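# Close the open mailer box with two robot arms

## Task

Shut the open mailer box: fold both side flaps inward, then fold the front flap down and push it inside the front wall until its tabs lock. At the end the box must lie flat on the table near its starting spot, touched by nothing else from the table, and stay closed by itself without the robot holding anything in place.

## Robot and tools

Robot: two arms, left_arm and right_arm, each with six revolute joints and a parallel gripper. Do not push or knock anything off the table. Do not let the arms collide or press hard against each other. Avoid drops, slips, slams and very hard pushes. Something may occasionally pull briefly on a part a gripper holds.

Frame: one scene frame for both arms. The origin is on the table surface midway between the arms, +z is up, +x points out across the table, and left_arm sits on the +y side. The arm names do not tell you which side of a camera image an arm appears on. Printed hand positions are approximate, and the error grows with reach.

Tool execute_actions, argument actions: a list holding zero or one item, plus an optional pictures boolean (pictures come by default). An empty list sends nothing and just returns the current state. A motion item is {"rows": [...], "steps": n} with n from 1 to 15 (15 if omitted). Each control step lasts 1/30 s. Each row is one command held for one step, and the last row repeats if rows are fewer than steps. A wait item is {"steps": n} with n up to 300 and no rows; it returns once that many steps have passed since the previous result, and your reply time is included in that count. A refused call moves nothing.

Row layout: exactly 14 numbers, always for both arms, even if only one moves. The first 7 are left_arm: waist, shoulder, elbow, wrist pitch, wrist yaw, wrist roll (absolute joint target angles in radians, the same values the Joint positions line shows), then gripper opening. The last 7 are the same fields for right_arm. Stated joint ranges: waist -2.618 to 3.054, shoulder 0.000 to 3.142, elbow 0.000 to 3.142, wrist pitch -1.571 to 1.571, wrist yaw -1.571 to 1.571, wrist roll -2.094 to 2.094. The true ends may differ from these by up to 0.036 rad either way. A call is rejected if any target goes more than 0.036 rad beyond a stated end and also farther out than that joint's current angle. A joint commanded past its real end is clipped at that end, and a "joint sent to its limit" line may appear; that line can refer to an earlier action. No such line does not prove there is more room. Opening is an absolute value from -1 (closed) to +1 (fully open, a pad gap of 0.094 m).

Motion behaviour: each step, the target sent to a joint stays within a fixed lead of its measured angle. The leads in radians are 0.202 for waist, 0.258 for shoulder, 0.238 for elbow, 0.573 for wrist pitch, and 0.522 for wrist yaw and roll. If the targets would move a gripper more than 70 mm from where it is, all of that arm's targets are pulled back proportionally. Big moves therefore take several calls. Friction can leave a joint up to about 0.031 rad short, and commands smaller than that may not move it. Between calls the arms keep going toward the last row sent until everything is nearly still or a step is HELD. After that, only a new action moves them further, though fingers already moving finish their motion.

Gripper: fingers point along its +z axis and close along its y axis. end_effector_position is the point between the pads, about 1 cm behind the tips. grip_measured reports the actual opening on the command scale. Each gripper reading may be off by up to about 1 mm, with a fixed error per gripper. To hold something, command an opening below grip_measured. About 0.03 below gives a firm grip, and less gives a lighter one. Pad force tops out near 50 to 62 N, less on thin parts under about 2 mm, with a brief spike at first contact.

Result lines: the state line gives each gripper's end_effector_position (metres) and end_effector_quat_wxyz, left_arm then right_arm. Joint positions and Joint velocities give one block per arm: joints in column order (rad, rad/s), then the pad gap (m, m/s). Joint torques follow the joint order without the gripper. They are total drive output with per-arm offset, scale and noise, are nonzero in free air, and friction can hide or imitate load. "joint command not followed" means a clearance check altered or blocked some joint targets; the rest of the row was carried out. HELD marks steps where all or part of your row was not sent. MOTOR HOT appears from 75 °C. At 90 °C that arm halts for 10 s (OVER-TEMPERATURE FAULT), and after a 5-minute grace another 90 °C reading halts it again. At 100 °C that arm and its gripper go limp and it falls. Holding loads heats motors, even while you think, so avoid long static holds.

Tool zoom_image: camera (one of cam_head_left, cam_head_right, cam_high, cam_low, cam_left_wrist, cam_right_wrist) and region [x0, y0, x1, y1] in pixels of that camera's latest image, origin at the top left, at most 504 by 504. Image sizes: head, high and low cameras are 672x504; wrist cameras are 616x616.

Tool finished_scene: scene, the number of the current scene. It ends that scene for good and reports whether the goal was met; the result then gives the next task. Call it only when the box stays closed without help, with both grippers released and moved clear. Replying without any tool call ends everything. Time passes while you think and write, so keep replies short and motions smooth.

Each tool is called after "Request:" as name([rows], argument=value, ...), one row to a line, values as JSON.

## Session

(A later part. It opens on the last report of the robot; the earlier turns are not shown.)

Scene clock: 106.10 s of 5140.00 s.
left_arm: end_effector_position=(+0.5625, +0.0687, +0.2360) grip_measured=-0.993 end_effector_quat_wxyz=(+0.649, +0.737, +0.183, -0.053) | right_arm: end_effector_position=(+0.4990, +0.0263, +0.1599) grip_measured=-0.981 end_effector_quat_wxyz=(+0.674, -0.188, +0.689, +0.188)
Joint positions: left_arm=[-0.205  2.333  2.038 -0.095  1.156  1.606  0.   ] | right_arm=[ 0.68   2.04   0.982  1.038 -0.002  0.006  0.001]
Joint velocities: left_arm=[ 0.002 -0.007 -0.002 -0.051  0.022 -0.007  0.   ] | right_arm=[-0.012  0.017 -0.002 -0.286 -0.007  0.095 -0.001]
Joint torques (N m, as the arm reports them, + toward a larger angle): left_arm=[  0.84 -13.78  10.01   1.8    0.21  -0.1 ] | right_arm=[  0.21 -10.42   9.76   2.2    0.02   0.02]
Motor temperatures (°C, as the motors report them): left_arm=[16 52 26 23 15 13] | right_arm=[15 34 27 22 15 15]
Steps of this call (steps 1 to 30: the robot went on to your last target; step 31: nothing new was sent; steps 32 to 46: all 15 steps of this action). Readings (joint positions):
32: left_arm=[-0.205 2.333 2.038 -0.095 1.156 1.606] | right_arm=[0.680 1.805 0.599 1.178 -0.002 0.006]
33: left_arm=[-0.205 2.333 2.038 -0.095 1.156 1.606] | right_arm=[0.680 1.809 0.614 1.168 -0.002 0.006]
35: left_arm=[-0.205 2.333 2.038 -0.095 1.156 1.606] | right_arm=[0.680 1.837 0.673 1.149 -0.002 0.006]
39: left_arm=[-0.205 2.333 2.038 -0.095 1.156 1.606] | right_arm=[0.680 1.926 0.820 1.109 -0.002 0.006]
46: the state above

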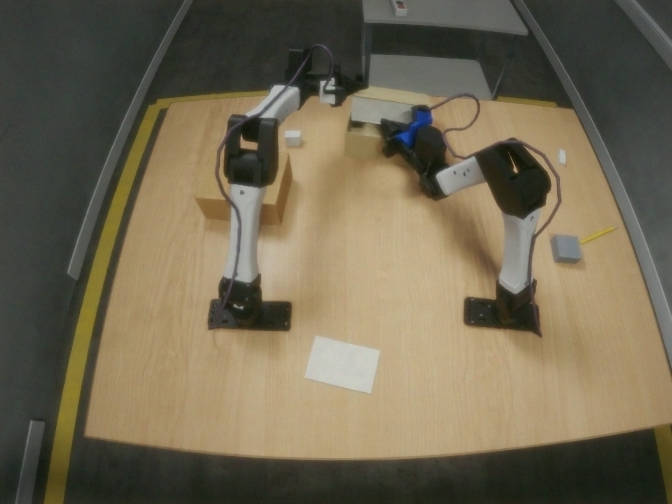

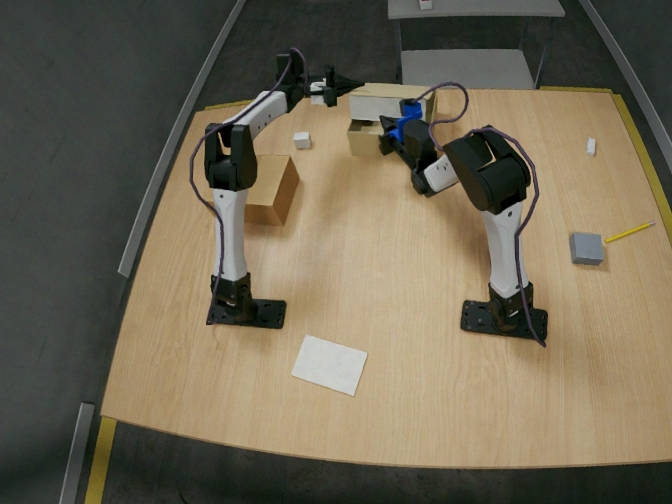

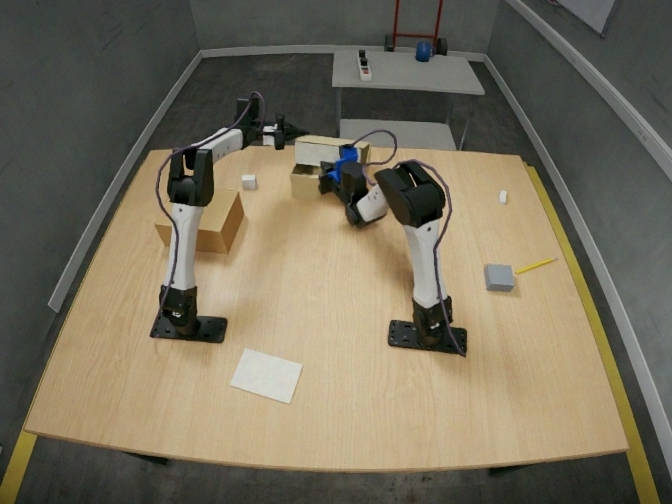

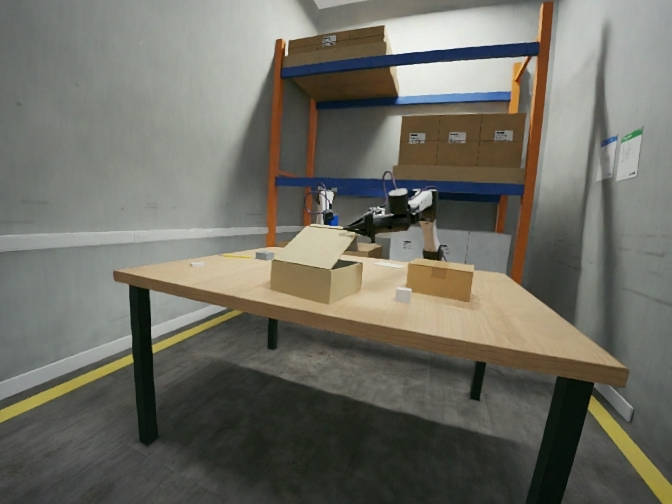

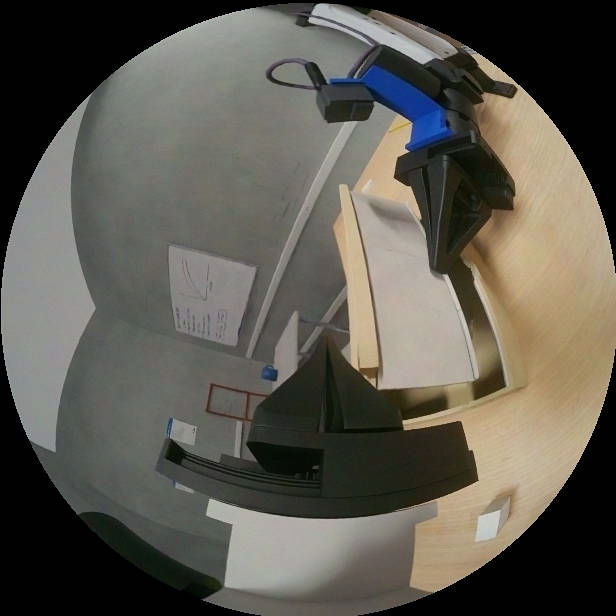

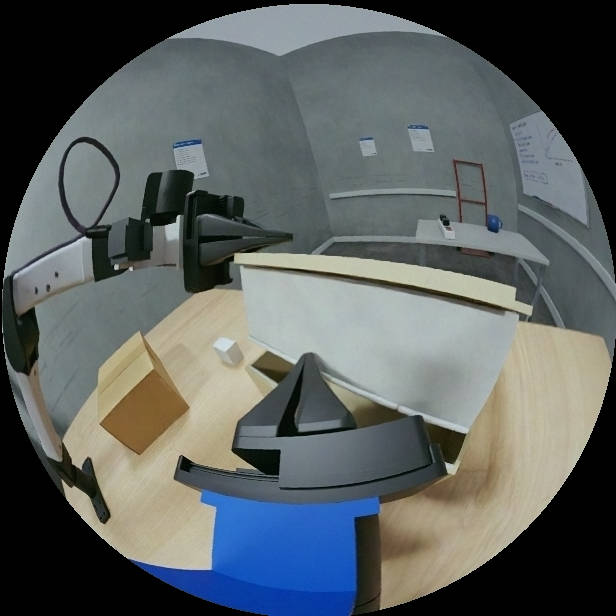

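Request:
execute_actions([
  {"rows":[[-0.2,2.31,2.045,-0.1,1.15,1.6,-1,0.68,2.05,1.0,0.96,0,0,-1],[-0.2,2.30,2.045,-0.1,1.15,1.6,-1,0.68,2.05,1.0,0.93,0,0,-1]],"steps":15},
])

Scene clock: 107.03 s of 5140.00 s.
left_arm: end_effector_position=(+0.5594, +0.0694, +0.2497) grip_measured=-0.993 end_effector_quat_wxyz=(+0.653, +0.736, +0.176, -0.044) | right_arm: end_effector_position=(+0.4976, +0.0254, +0.1355) grip_measured=-0.981 end_effector_quat_wxyz=(+0.639, -0.197, +0.722, +0.179)
Joint positions: left_arm=[-0.205  2.309  2.038 -0.096  1.156  1.606  0.   ] | right_arm=[ 0.68   2.04   0.982  0.939 -0.002  0.006  0.001]
Joint velocities: left_arm=[-0.007  0.012 -0.007 -0.007 -0.037 -0.022 -0.   ] | right_arm=[ 0.002  0.012  0.002  0.037 -0.007 -0.037  0.   ]
Joint torques (N m, as the arm reports them, + toward a larger angle): left_arm=[  0.81 -14.39  10.03   1.84   0.21  -0.11] | right_arm=[  0.25 -10.21   9.84   2.18   0.03   0.02]
Motor temperatures (°C, as the motors report them): left_arm=[16 52 26 23 15 13] | right_arm=[15 34 27 22 15 15]
Steps of this call (steps 1 to 13: the robot went on to your last target; steps 14 to 28: all 15 steps of this action). Readings (joint positions):
14: left_arm=[-0.205 2.333 2.038 -0.095 1.156 1.606] | right_arm=[0.680 2.040 0.982 1.012 -0.002 0.006]
15: left_arm=[-0.205 2.331 2.038 -0.096 1.156 1.606] | right_arm=[0.680 2.040 0.982 1.002 -0.002 0.006]
17: left_arm=[-0.205 2.327 2.038 -0.096 1.156 1.606] | right_arm=[0.680 2.040 0.982 0.977 -0.002 0.006]
21: left_arm=[-0.205 2.312 2.038 -0.096 1.156 1.606] | right_arm=[0.680 2.040 0.982 0.951 -0.002 0.006]
28: the state above

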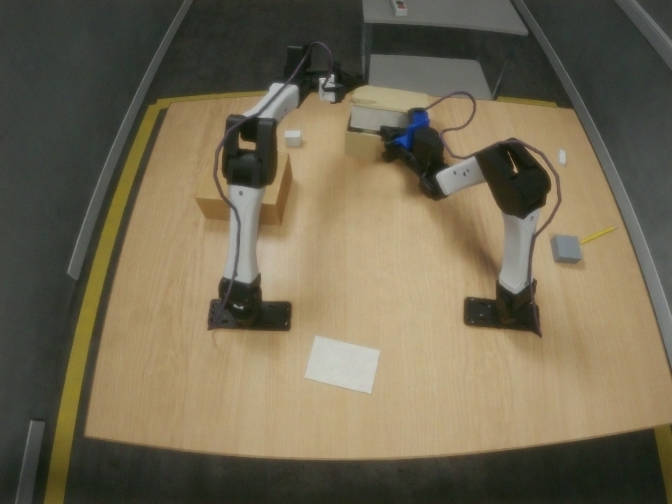

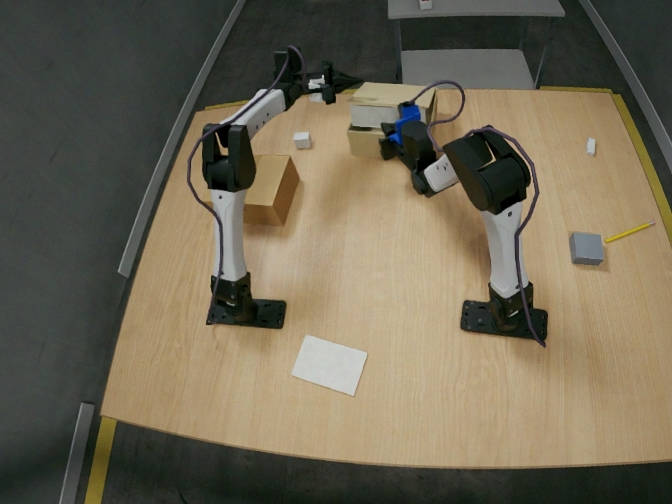

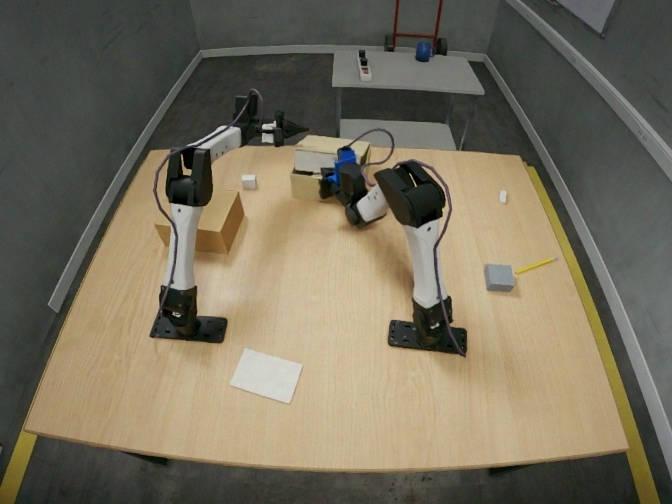

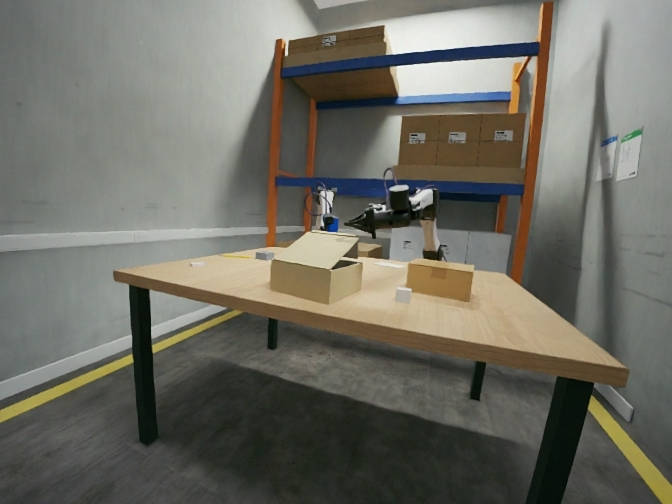

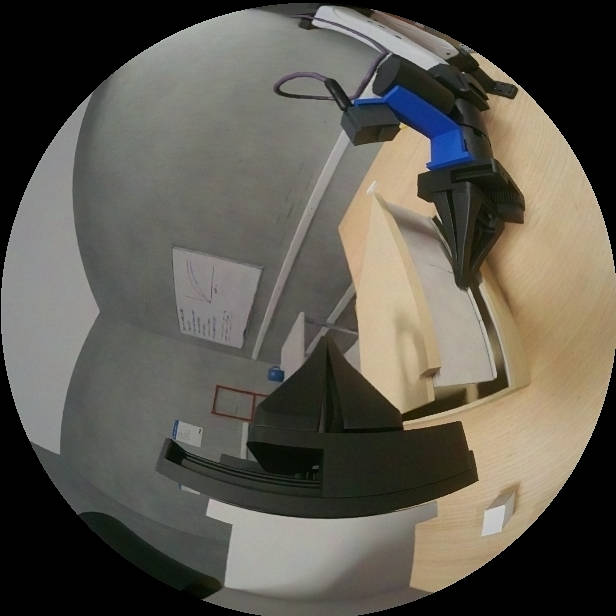

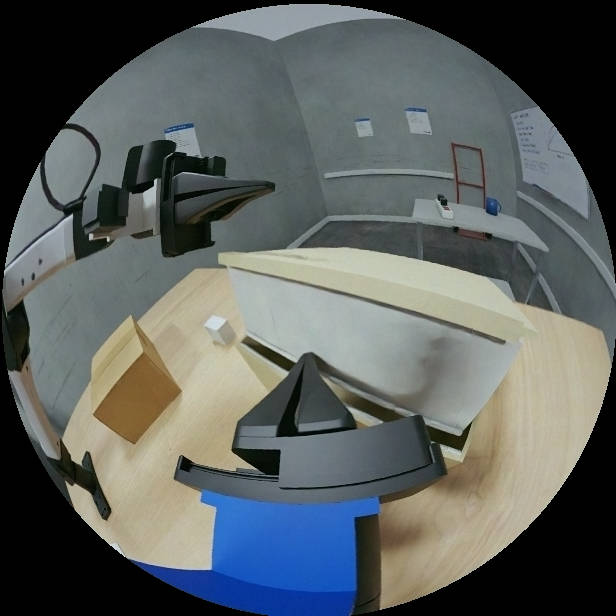

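Request:
execute_actions([
  {"rows":[[-0.2,2.30,2.06,-0.1,1.1,1.6,-1,0.68,2.01,0.94,0.96,0,0,-1],[-0.2,2.30,2.06,-0.1,1.05,1.6,-1,0.68,1.985,0.9,0.975,0,0,-1],[-0.2,2.30,2.06,-0.1,1.02,1.6,-1,0.68,1.96,0.86,0.99,0,0,-1],[-0.2,2.30,2.06,-0.1,1.02,1.6,-1,0.68,1.93,0.82,1.0,0,0,-1]],"steps":15},
], pictures=false)

Request:
execute_actions([
  {"steps":25},
])

Scene clock: 108.13 s of 5140.00 s.
left_arm: end_effector_position=(+0.5787, +0.0747, +0.2467) grip_measured=-0.993 end_effector_quat_wxyz=(+0.641, +0.738, +0.211, +0.002) | right_arm: end_effector_position=(+0.4686, +0.0082, +0.1305) grip_measured=-0.981 end_effector_quat_wxyz=(+0.632, -0.199, +0.728, +0.177)
Joint positions: left_arm=[-0.205  2.309  2.047 -0.096  1.036  1.606  0.   ] | right_arm=[ 0.68   1.95   0.831  0.981 -0.002  0.006  0.001]
Joint velocities: left_arm=[ 0.002  0.007  0.002  0.022 -0.007 -0.037  0.001] | right_arm=[ 0.002 -0.012 -0.007  0.037  0.037  0.007  0.001]
Joint torques (N m, as the arm reports them, + toward a larger angle): left_arm=[  0.82 -14.58  10.71   1.91   0.16  -0.1 ] | right_arm=[  0.25 -11.42   6.54   2.39   0.03   0.02]
Motor temperatures (°C, as the motors report them): left_arm=[16 52 26 23 15 13] | right_arm=[15 34 27 22 15 15]
Steps of this call (steps 1 to 15: the robot went on to your last target; steps 16 to 18: nothing new was sent; steps 19 to 33: all 15 steps of this action). Readings (joint positions):
19: left_arm=[-0.205 2.309 2.039 -0.096 1.150 1.606] | right_arm=[0.680 2.039 0.978 0.939 -0.002 0.006]
20: left_arm=[-0.205 2.309 2.041 -0.096 1.134 1.606] | right_arm=[0.680 2.032 0.963 0.944 -0.002 0.006]
22: left_arm=[-0.205 2.309 2.045 -0.096 1.098 1.606] | right_arm=[0.680 1.995 0.899 0.957 -0.002 0.006]
26: left_arm=[-0.205 2.309 2.047 -0.096 1.057 1.606] | right_arm=[0.680 1.952 0.831 0.968 -0.002 0.006]
33: the state above

Scene clock: 108.97 s of 5140.00 s.
left_arm: end_effector_position=(+0.5796, +0.0750, +0.2464) grip_measured=-0.993 end_effector_quat_wxyz=(+0.640, +0.738, +0.213, +0.004) | right_arm: end_effector_position=(+0.4687, +0.0082, +0.1311) grip_measured=-0.981 end_effector_quat_wxyz=(+0.633, -0.198, +0.727, +0.177)
Joint positions: left_arm=[-0.205  2.309  2.047 -0.096  1.031  1.606  0.   ] | right_arm=[ 0.68   1.95   0.831  0.983 -0.002  0.006  0.001]
Joint velocities: left_arm=[ 0.002  0.002 -0.012  0.022  0.095  0.081 -0.001] | right_arm=[ 0.017 -0.007  0.017  0.007  0.051 -0.022  0.   ]
Joint torques (N m, as the arm reports them, + toward a larger angle): left_arm=[  0.83 -14.53  10.72   1.92   0.15  -0.1 ] | right_arm=[  0.26 -11.43   6.54   2.42   0.03   0.02]
Motor temperatures (°C, as the motors report them): left_arm=[16 53 26 23 15 13] | right_arm=[15 34 27 22 15 15]
Steps of this call (steps 1 to 15: the robot went on to your last target; steps 16 to 25: nothing new was sent). Readings (joint positions):
1: left_arm=[-0.205 2.309 2.047 -0.096 1.035 1.606] | right_arm=[0.680 1.950 0.831 0.981 -0.002 0.006]
2: left_arm=[-0.205 2.309 2.047 -0.096 1.034 1.606] | right_arm=[0.680 1.950 0.831 0.982 -0.002 0.006]
4: left_arm=[-0.205 2.309 2.047 -0.096 1.033 1.606] | right_arm=[0.680 1.950 0.831 0.983 -0.002 0.006]
8: left_arm=[-0.205 2.309 2.047 -0.096 1.031 1.606] | right_arm=[0.680 1.950 0.831 0.983 -0.002 0.006]
25: the state above
All arms were judged still, so your last target was given up. Only a new action makes them travel on or press farther. Fingers that are still opening or closing keep moving.

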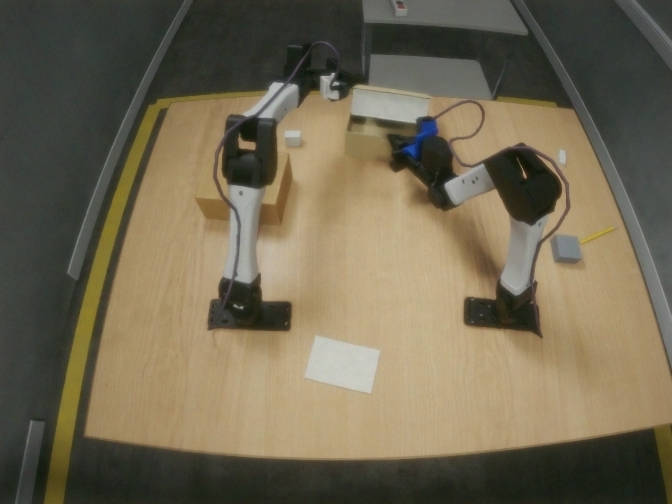

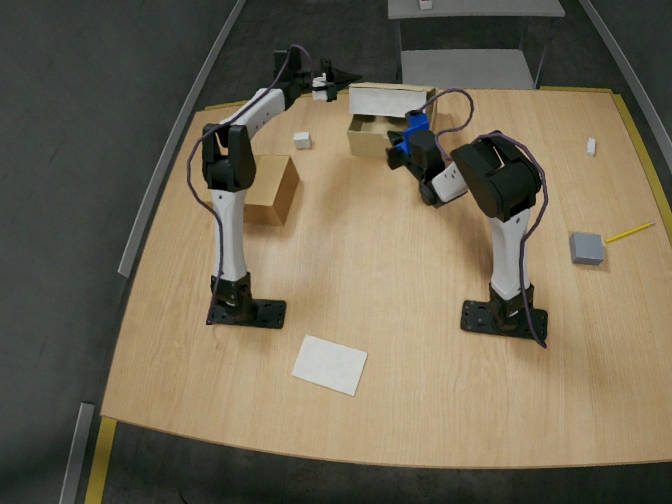

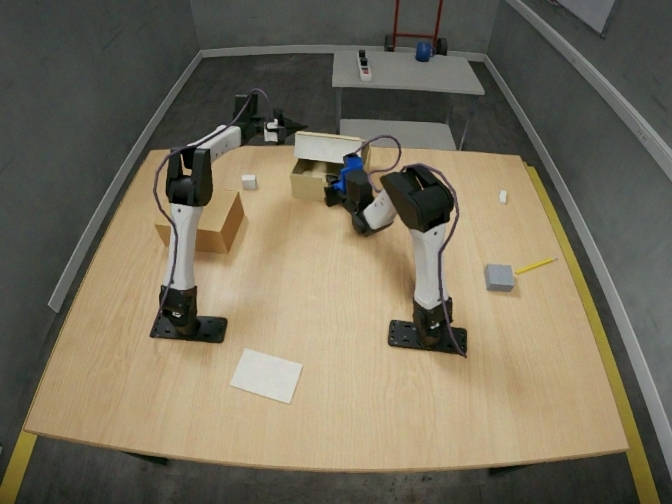

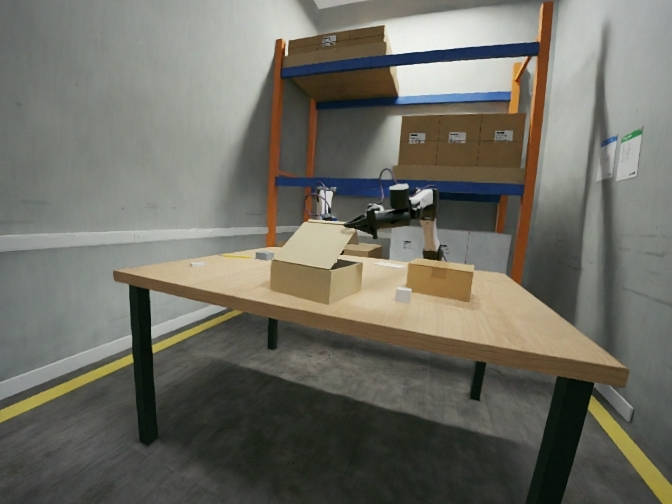

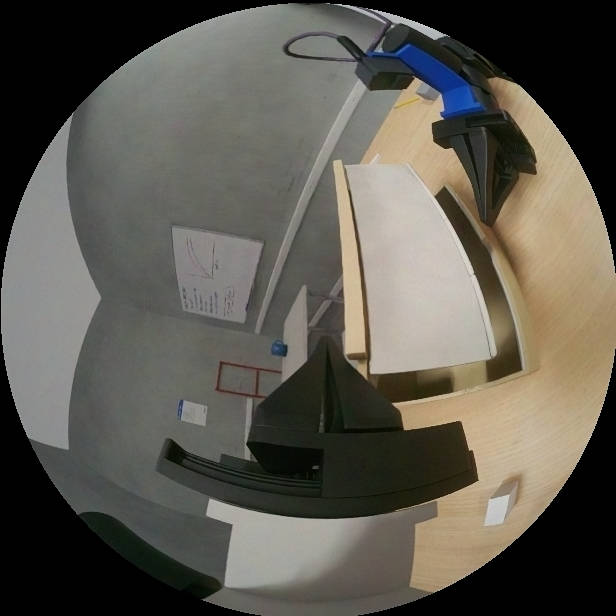

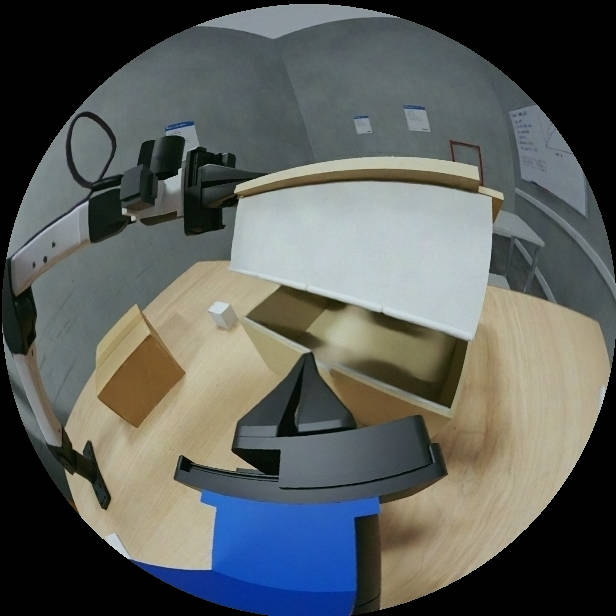

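Request:
execute_actions([
  {"rows":[[-0.2,2.32,2.06,-0.1,1.02,1.6,-1,0.68,1.965,0.88,0.98,0,0,-1],[-0.2,2.33,2.06,-0.1,1.02,1.6,-1,0.68,1.985,0.905,0.97,0,0,-1],[-0.2,2.34,2.06,-0.1,1.02,1.6,-1,0.68,2.0,0.93,0.96,0,0,-1],[-0.2,2.34,2.06,-0.1,1.02,1.6,-1,0.68,2.02,0.955,0.955,0,0,-1],[-0.2,2.34,2.06,-0.1,1.02,1.6,-1,0.68,2.035,0.98,0.95,0,0,-1],[-0.2,2.34,2.06,-0.1,1.02,1.6,-1,0.68,2.05,1.005,0.94,0,0,-1],[-0.2,2.34,2.06,-0.1,1.02,1.6,-1,0.68,2.065,1.03,0.93,0,0,-1],[-0.2,2.34,2.06,-0.1,1.02,1.6,-1,0.68,2.08,1.055,0.925,0,0,-1],[-0.2,2.34,2.06,-0.1,1.02,1.6,-1,0.68,2.095,1.08,0.92,0,0,-1],[-0.2,2.34,2.06,-0.1,1.02,1.6,-1,0.68,2.11,1.105,0.91,0,0,-1]],"steps":15},
])

Scene clock: 110.23 s of 5140.00 s.
left_arm: end_effector_position=(+0.5812, +0.0750, +0.2402) grip_measured=-0.993 end_effector_quat_wxyz=(+0.638, +0.739, +0.217, +0.001) | right_arm: end_effector_position=(+0.5168, +0.0369, +0.1413) grip_measured=-0.981 end_effector_quat_wxyz=(+0.648, -0.195, +0.714, +0.181)
Joint positions: left_arm=[-0.205  2.32   2.047 -0.095  1.029  1.606  0.   ] | right_arm=[ 0.68   2.101  1.085  0.92  -0.002  0.006  0.001]
Joint velocities: left_arm=[ 0.002  0.007 -0.012 -0.022 -0.007 -0.007  0.   ] | right_arm=[ 0.007 -0.017 -0.012 -0.125  0.037  0.007  0.001]
Joint torques (N m, as the arm reports them, + toward a larger angle): left_arm=[  0.76 -12.33  10.69   1.92   0.17  -0.1 ] | right_arm=[  0.25 -10.91  10.19   2.22   0.03   0.02]
Motor temperatures (°C, as the motors report them): left_arm=[16 53 26 23 15 13] | right_arm=[15 34 27 22 15 15]
Steps of this call (steps 1 to 23: nothing new was sent; steps 24 to 38: all 15 steps of this action). Readings (joint positions):
24: left_arm=[-0.205 2.309 2.047 -0.096 1.031 1.606] | right_arm=[0.680 1.951 0.835 0.981 -0.002 0.006]
25: left_arm=[-0.205 2.309 2.047 -0.096 1.031 1.606] | right_arm=[0.680 1.956 0.847 0.977 -0.002 0.006]
27: left_arm=[-0.205 2.310 2.047 -0.096 1.031 1.606] | right_arm=[0.680 1.979 0.894 0.972 -0.002 0.006]
31: left_arm=[-0.205 2.318 2.047 -0.096 1.031 1.606] | right_arm=[0.680 2.039 1.000 0.958 -0.002 0.006]
38: the state above

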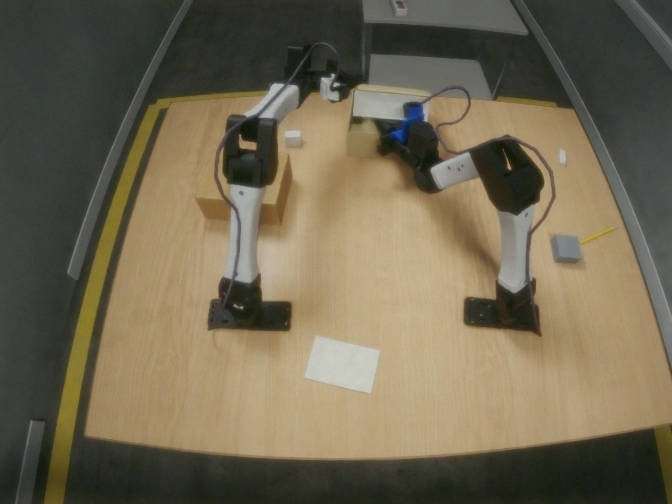

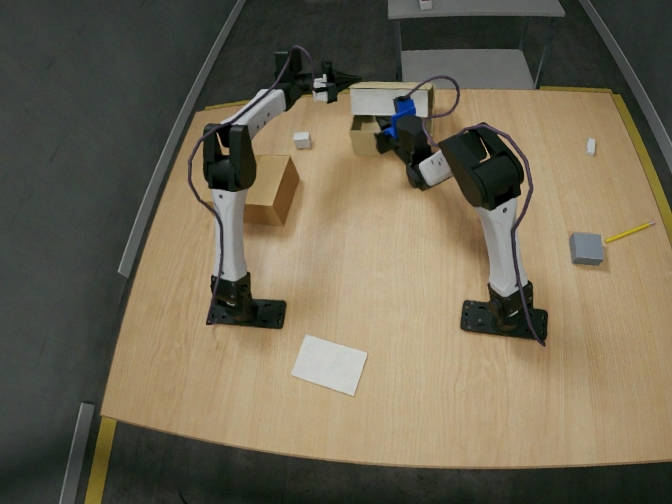

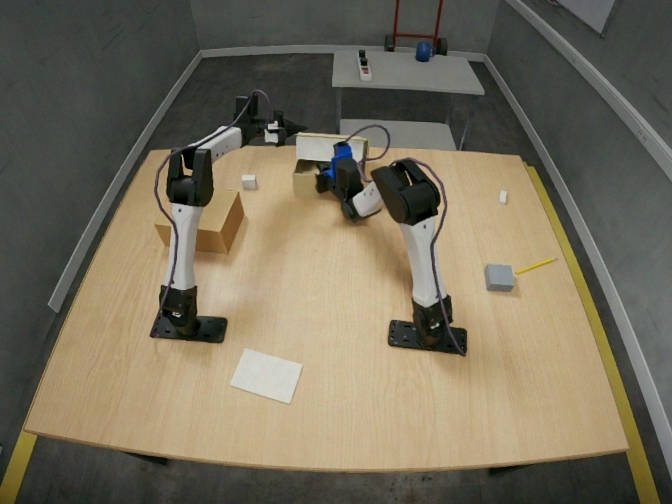

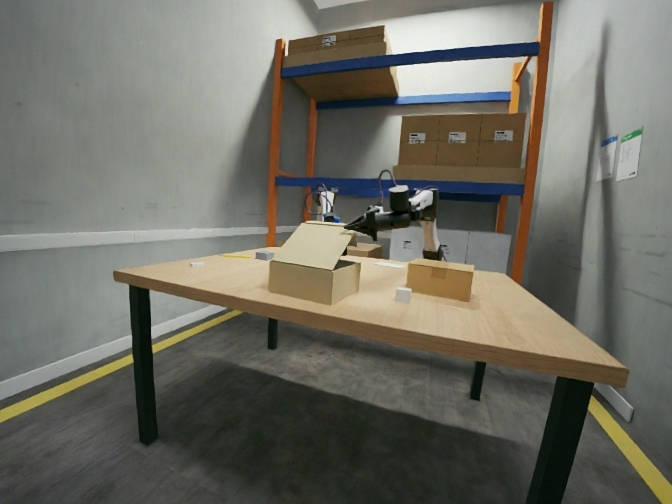

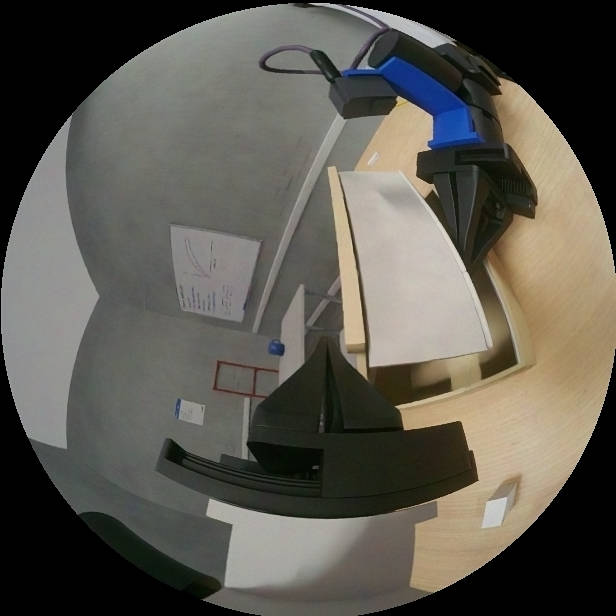

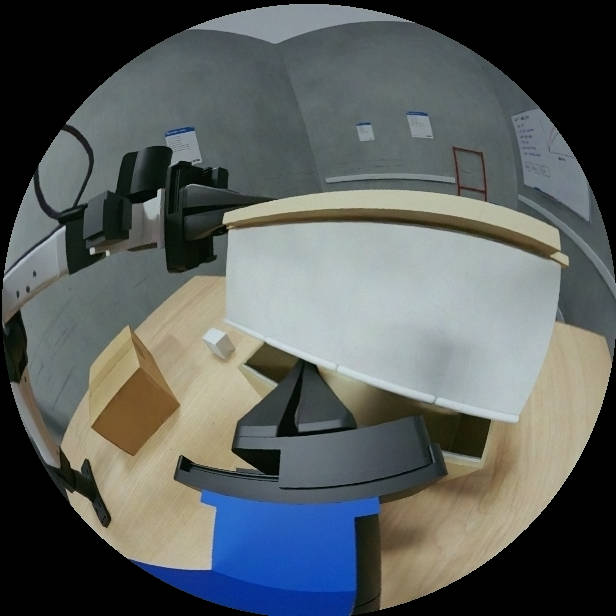

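Request:
execute_actions([
  {"rows":[[-0.2,2.34,2.06,-0.1,1.02,1.6,-1,0.68,2.1,1.09,0.96,0,0,-1],[-0.2,2.34,2.06,-0.1,1.02,1.6,-1,0.68,2.1,1.09,1.0,0,0,-1],[-0.2,2.34,2.06,-0.1,1.02,1.6,-1,0.68,2.1,1.09,1.04,0,0,-1],[-0.2,2.34,2.06,-0.1,1.02,1.6,-1,0.68,2.1,1.09,1.08,0,0,-1],[-0.2,2.34,2.06,-0.1,1.02,1.6,-1,0.68,2.09,1.07,1.12,0,0,-1],[-0.2,2.34,2.06,-0.1,1.02,1.6,-1,0.68,2.075,1.05,1.16,0,0,-1],[-0.2,2.34,2.06,-0.1,1.02,1.6,-1,0.68,2.06,1.03,1.2,0,0,-1],[-0.2,2.34,2.06,-0.1,1.02,1.6,-1,0.68,2.045,1.01,1.24,0,0,-1],[-0.2,2.34,2.06,-0.1,1.02,1.6,-1,0.68,2.03,0.99,1.27,0,0,-1]],"steps":15},
])

Scene clock: 111.47 s of 5140.00 s.
left_arm: end_effector_position=(+0.5819, +0.0751, +0.2422) grip_measured=-0.993 end_effector_quat_wxyz=(+0.639, +0.738, +0.216, +0.004) | right_arm: end_effector_position=(+0.4999, +0.0268, +0.2033) grip_measured=-0.981 end_effector_quat_wxyz=(+0.733, -0.171, +0.626, +0.204)
Joint positions: left_arm=[-0.204  2.32   2.051 -0.092  1.028  1.605  0.   ] | right_arm=[ 0.68   2.052  1.     1.209 -0.002  0.006  0.001]
Joint velocities: left_arm=[-0.012  0.002  0.007 -0.007 -0.022 -0.007  0.   ] | right_arm=[ 0.007 -0.046 -0.002  0.344 -0.007  0.022  0.001]
Joint torques (N m, as the arm reports them, + toward a larger angle): left_arm=[  0.8  -12.36  10.35   1.89   0.17  -0.09] | right_arm=[  0.19 -12.34   6.9    2.29   0.02   0.02]
Motor temperatures (°C, as the motors report them): left_arm=[16 53 26 23 15 13] | right_arm=[15 34 27 23 15 15]
Steps of this call (steps 1 to 15: the robot went on to your last target; steps 16 to 22: nothing new was sent; steps 23 to 37: all 15 steps of this action). Readings (joint positions):
23: left_arm=[-0.205 2.320 2.047 -0.095 1.029 1.606] | right_arm=[0.680 2.101 1.085 0.919 -0.002 0.006]
24: left_arm=[-0.205 2.320 2.047 -0.095 1.029 1.606] | right_arm=[0.680 2.101 1.085 0.927 -0.002 0.006]
26: left_arm=[-0.205 2.320 2.047 -0.094 1.029 1.605] | right_arm=[0.680 2.101 1.085 0.958 -0.002 0.006]
30: left_arm=[-0.204 2.320 2.051 -0.092 1.028 1.605] | right_arm=[0.680 2.092 1.051 1.068 -0.002 0.006]
37: the state above

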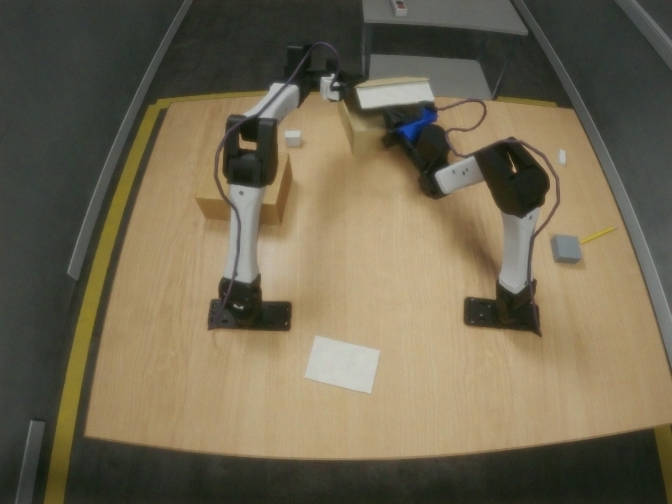

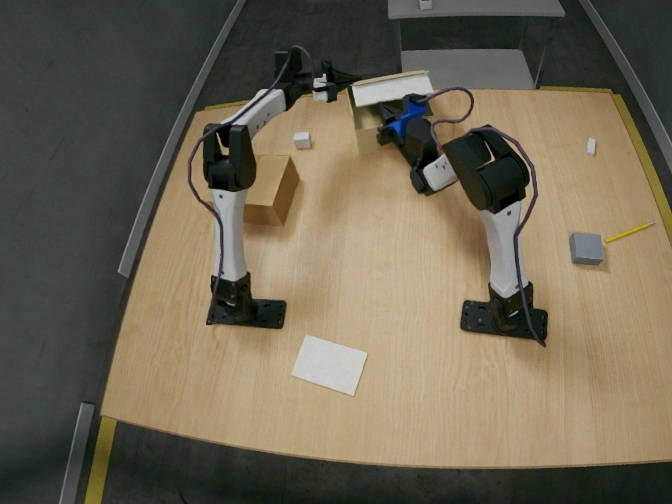

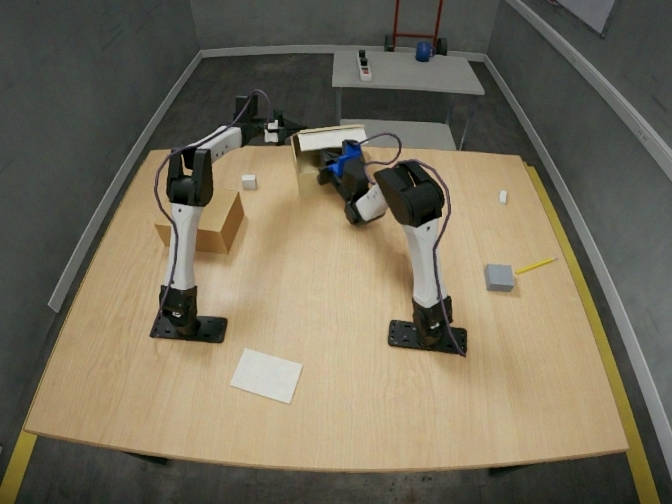

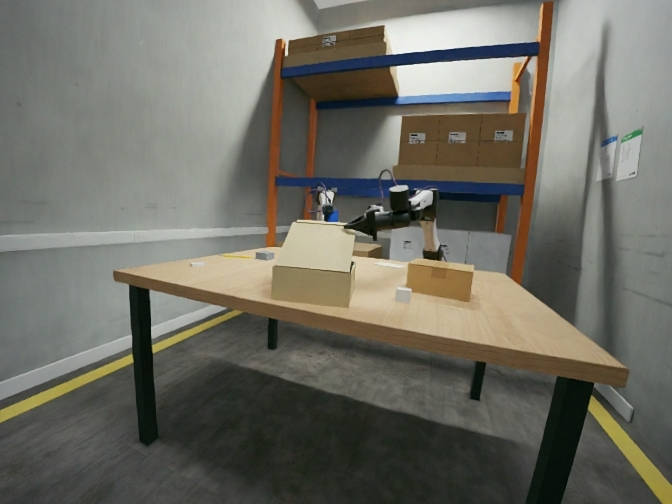

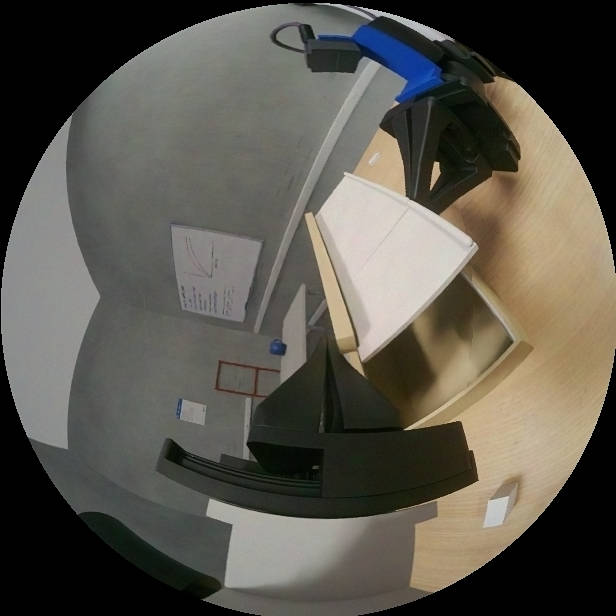

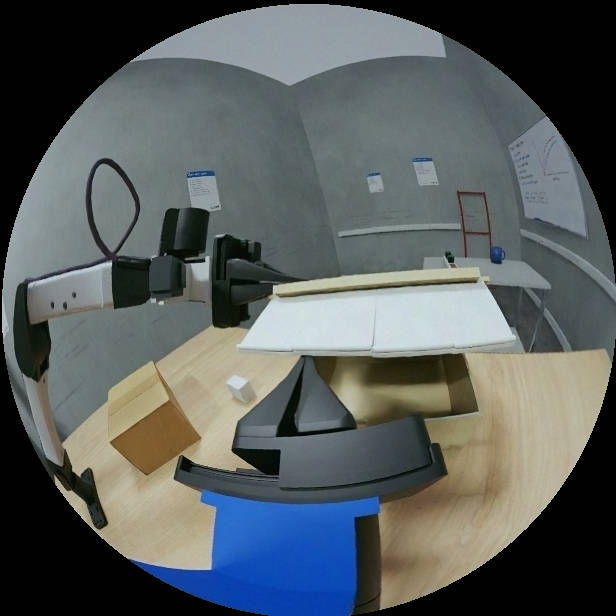

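Request:
execute_actions(actions=[])

Scene clock: 111.80 s of 5140.00 s.
left_arm: end_effector_position=(+0.5819, +0.0751, +0.2422) grip_measured=-0.993 end_effector_quat_wxyz=(+0.639, +0.738, +0.216, +0.004) | right_arm: end_effector_position=(+0.4985, +0.0260, +0.2126) grip_measured=-0.981 end_effector_quat_wxyz=(+0.744, -0.167, +0.613, +0.208)
Joint positions: left_arm=[-0.204  2.32   2.051 -0.092  1.028  1.605  0.   ] | right_arm=[ 0.68   2.05   1.     1.244 -0.002  0.006  0.001]
Joint velocities: left_arm=[-0.007  0.002  0.017  0.11  -0.022  0.037  0.   ] | right_arm=[ 0.002 -0.022  0.007  0.037 -0.037  0.007  0.001]
Joint torques (N m, as the arm reports them, + toward a larger angle): left_arm=[  0.67 -12.31  10.33   1.89   0.17  -0.09] | right_arm=[  0.25 -12.46   6.85   2.3    0.03   0.02]
Motor temperatures (°C, as the motors report them): left_arm=[16 53 26 23 15 13] | right_arm=[15 34 27 23 15 15]
Steps of this call (steps 1 to 10: the robot went on to your last target). Readings (joint positions):
1: left_arm=[-0.204 2.320 2.051 -0.092 1.028 1.605] | right_arm=[0.680 2.050 1.000 1.218 -0.002 0.006]
2: left_arm=[-0.204 2.320 2.051 -0.092 1.028 1.605] | right_arm=[0.680 2.050 1.000 1.225 -0.002 0.006]
4: left_arm=[-0.204 2.320 2.051 -0.092 1.028 1.605] | right_arm=[0.680 2.050 1.000 1.234 -0.002 0.006]
8: left_arm=[-0.204 2.320 2.051 -0.092 1.028 1.605] | right_arm=[0.680 2.050 1.000 1.242 -0.002 0.006]
10: the state above

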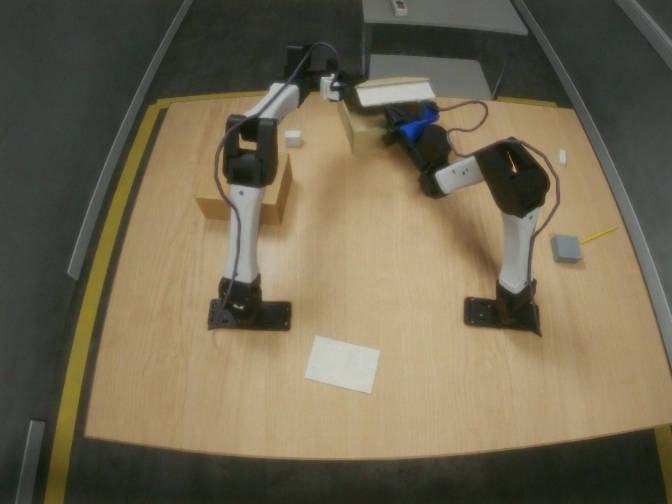

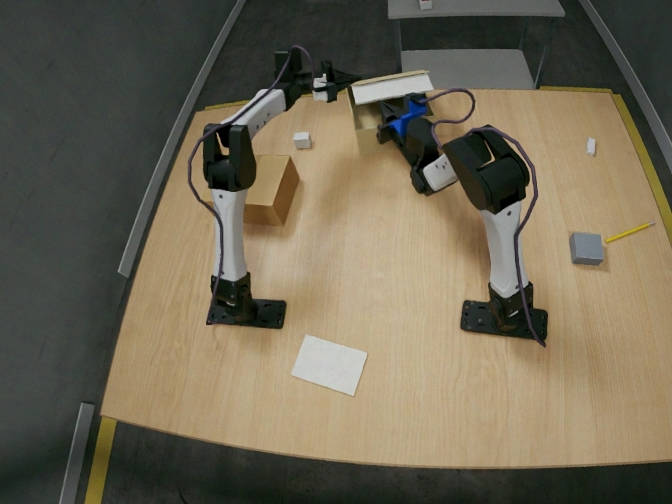

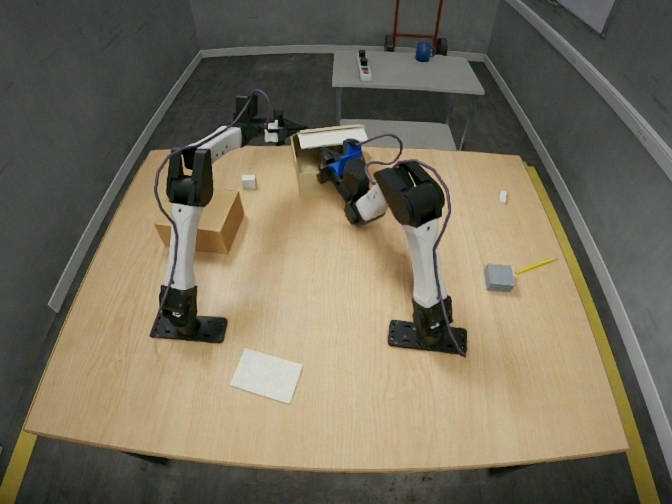

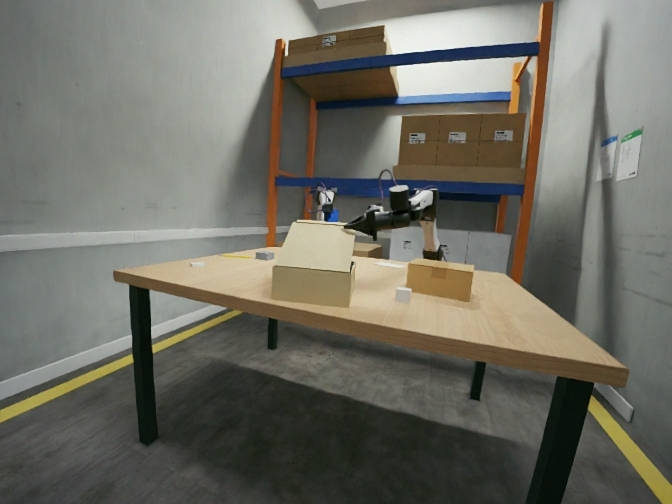

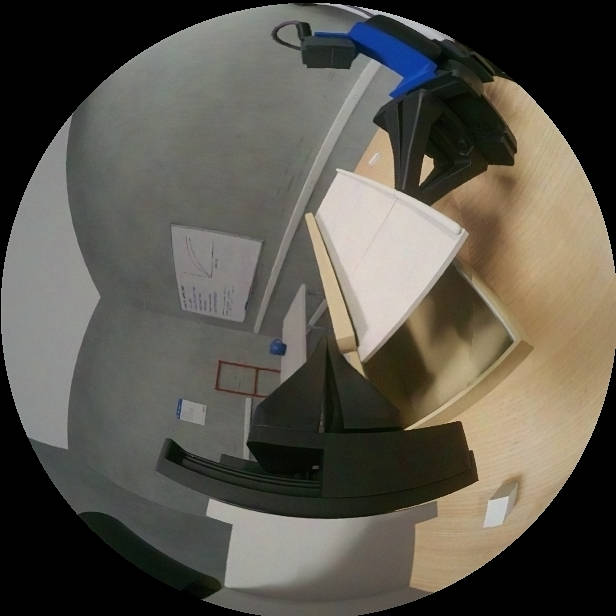

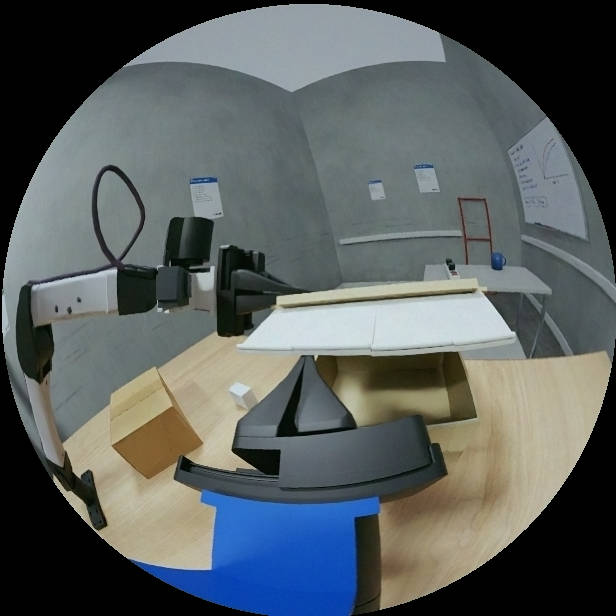

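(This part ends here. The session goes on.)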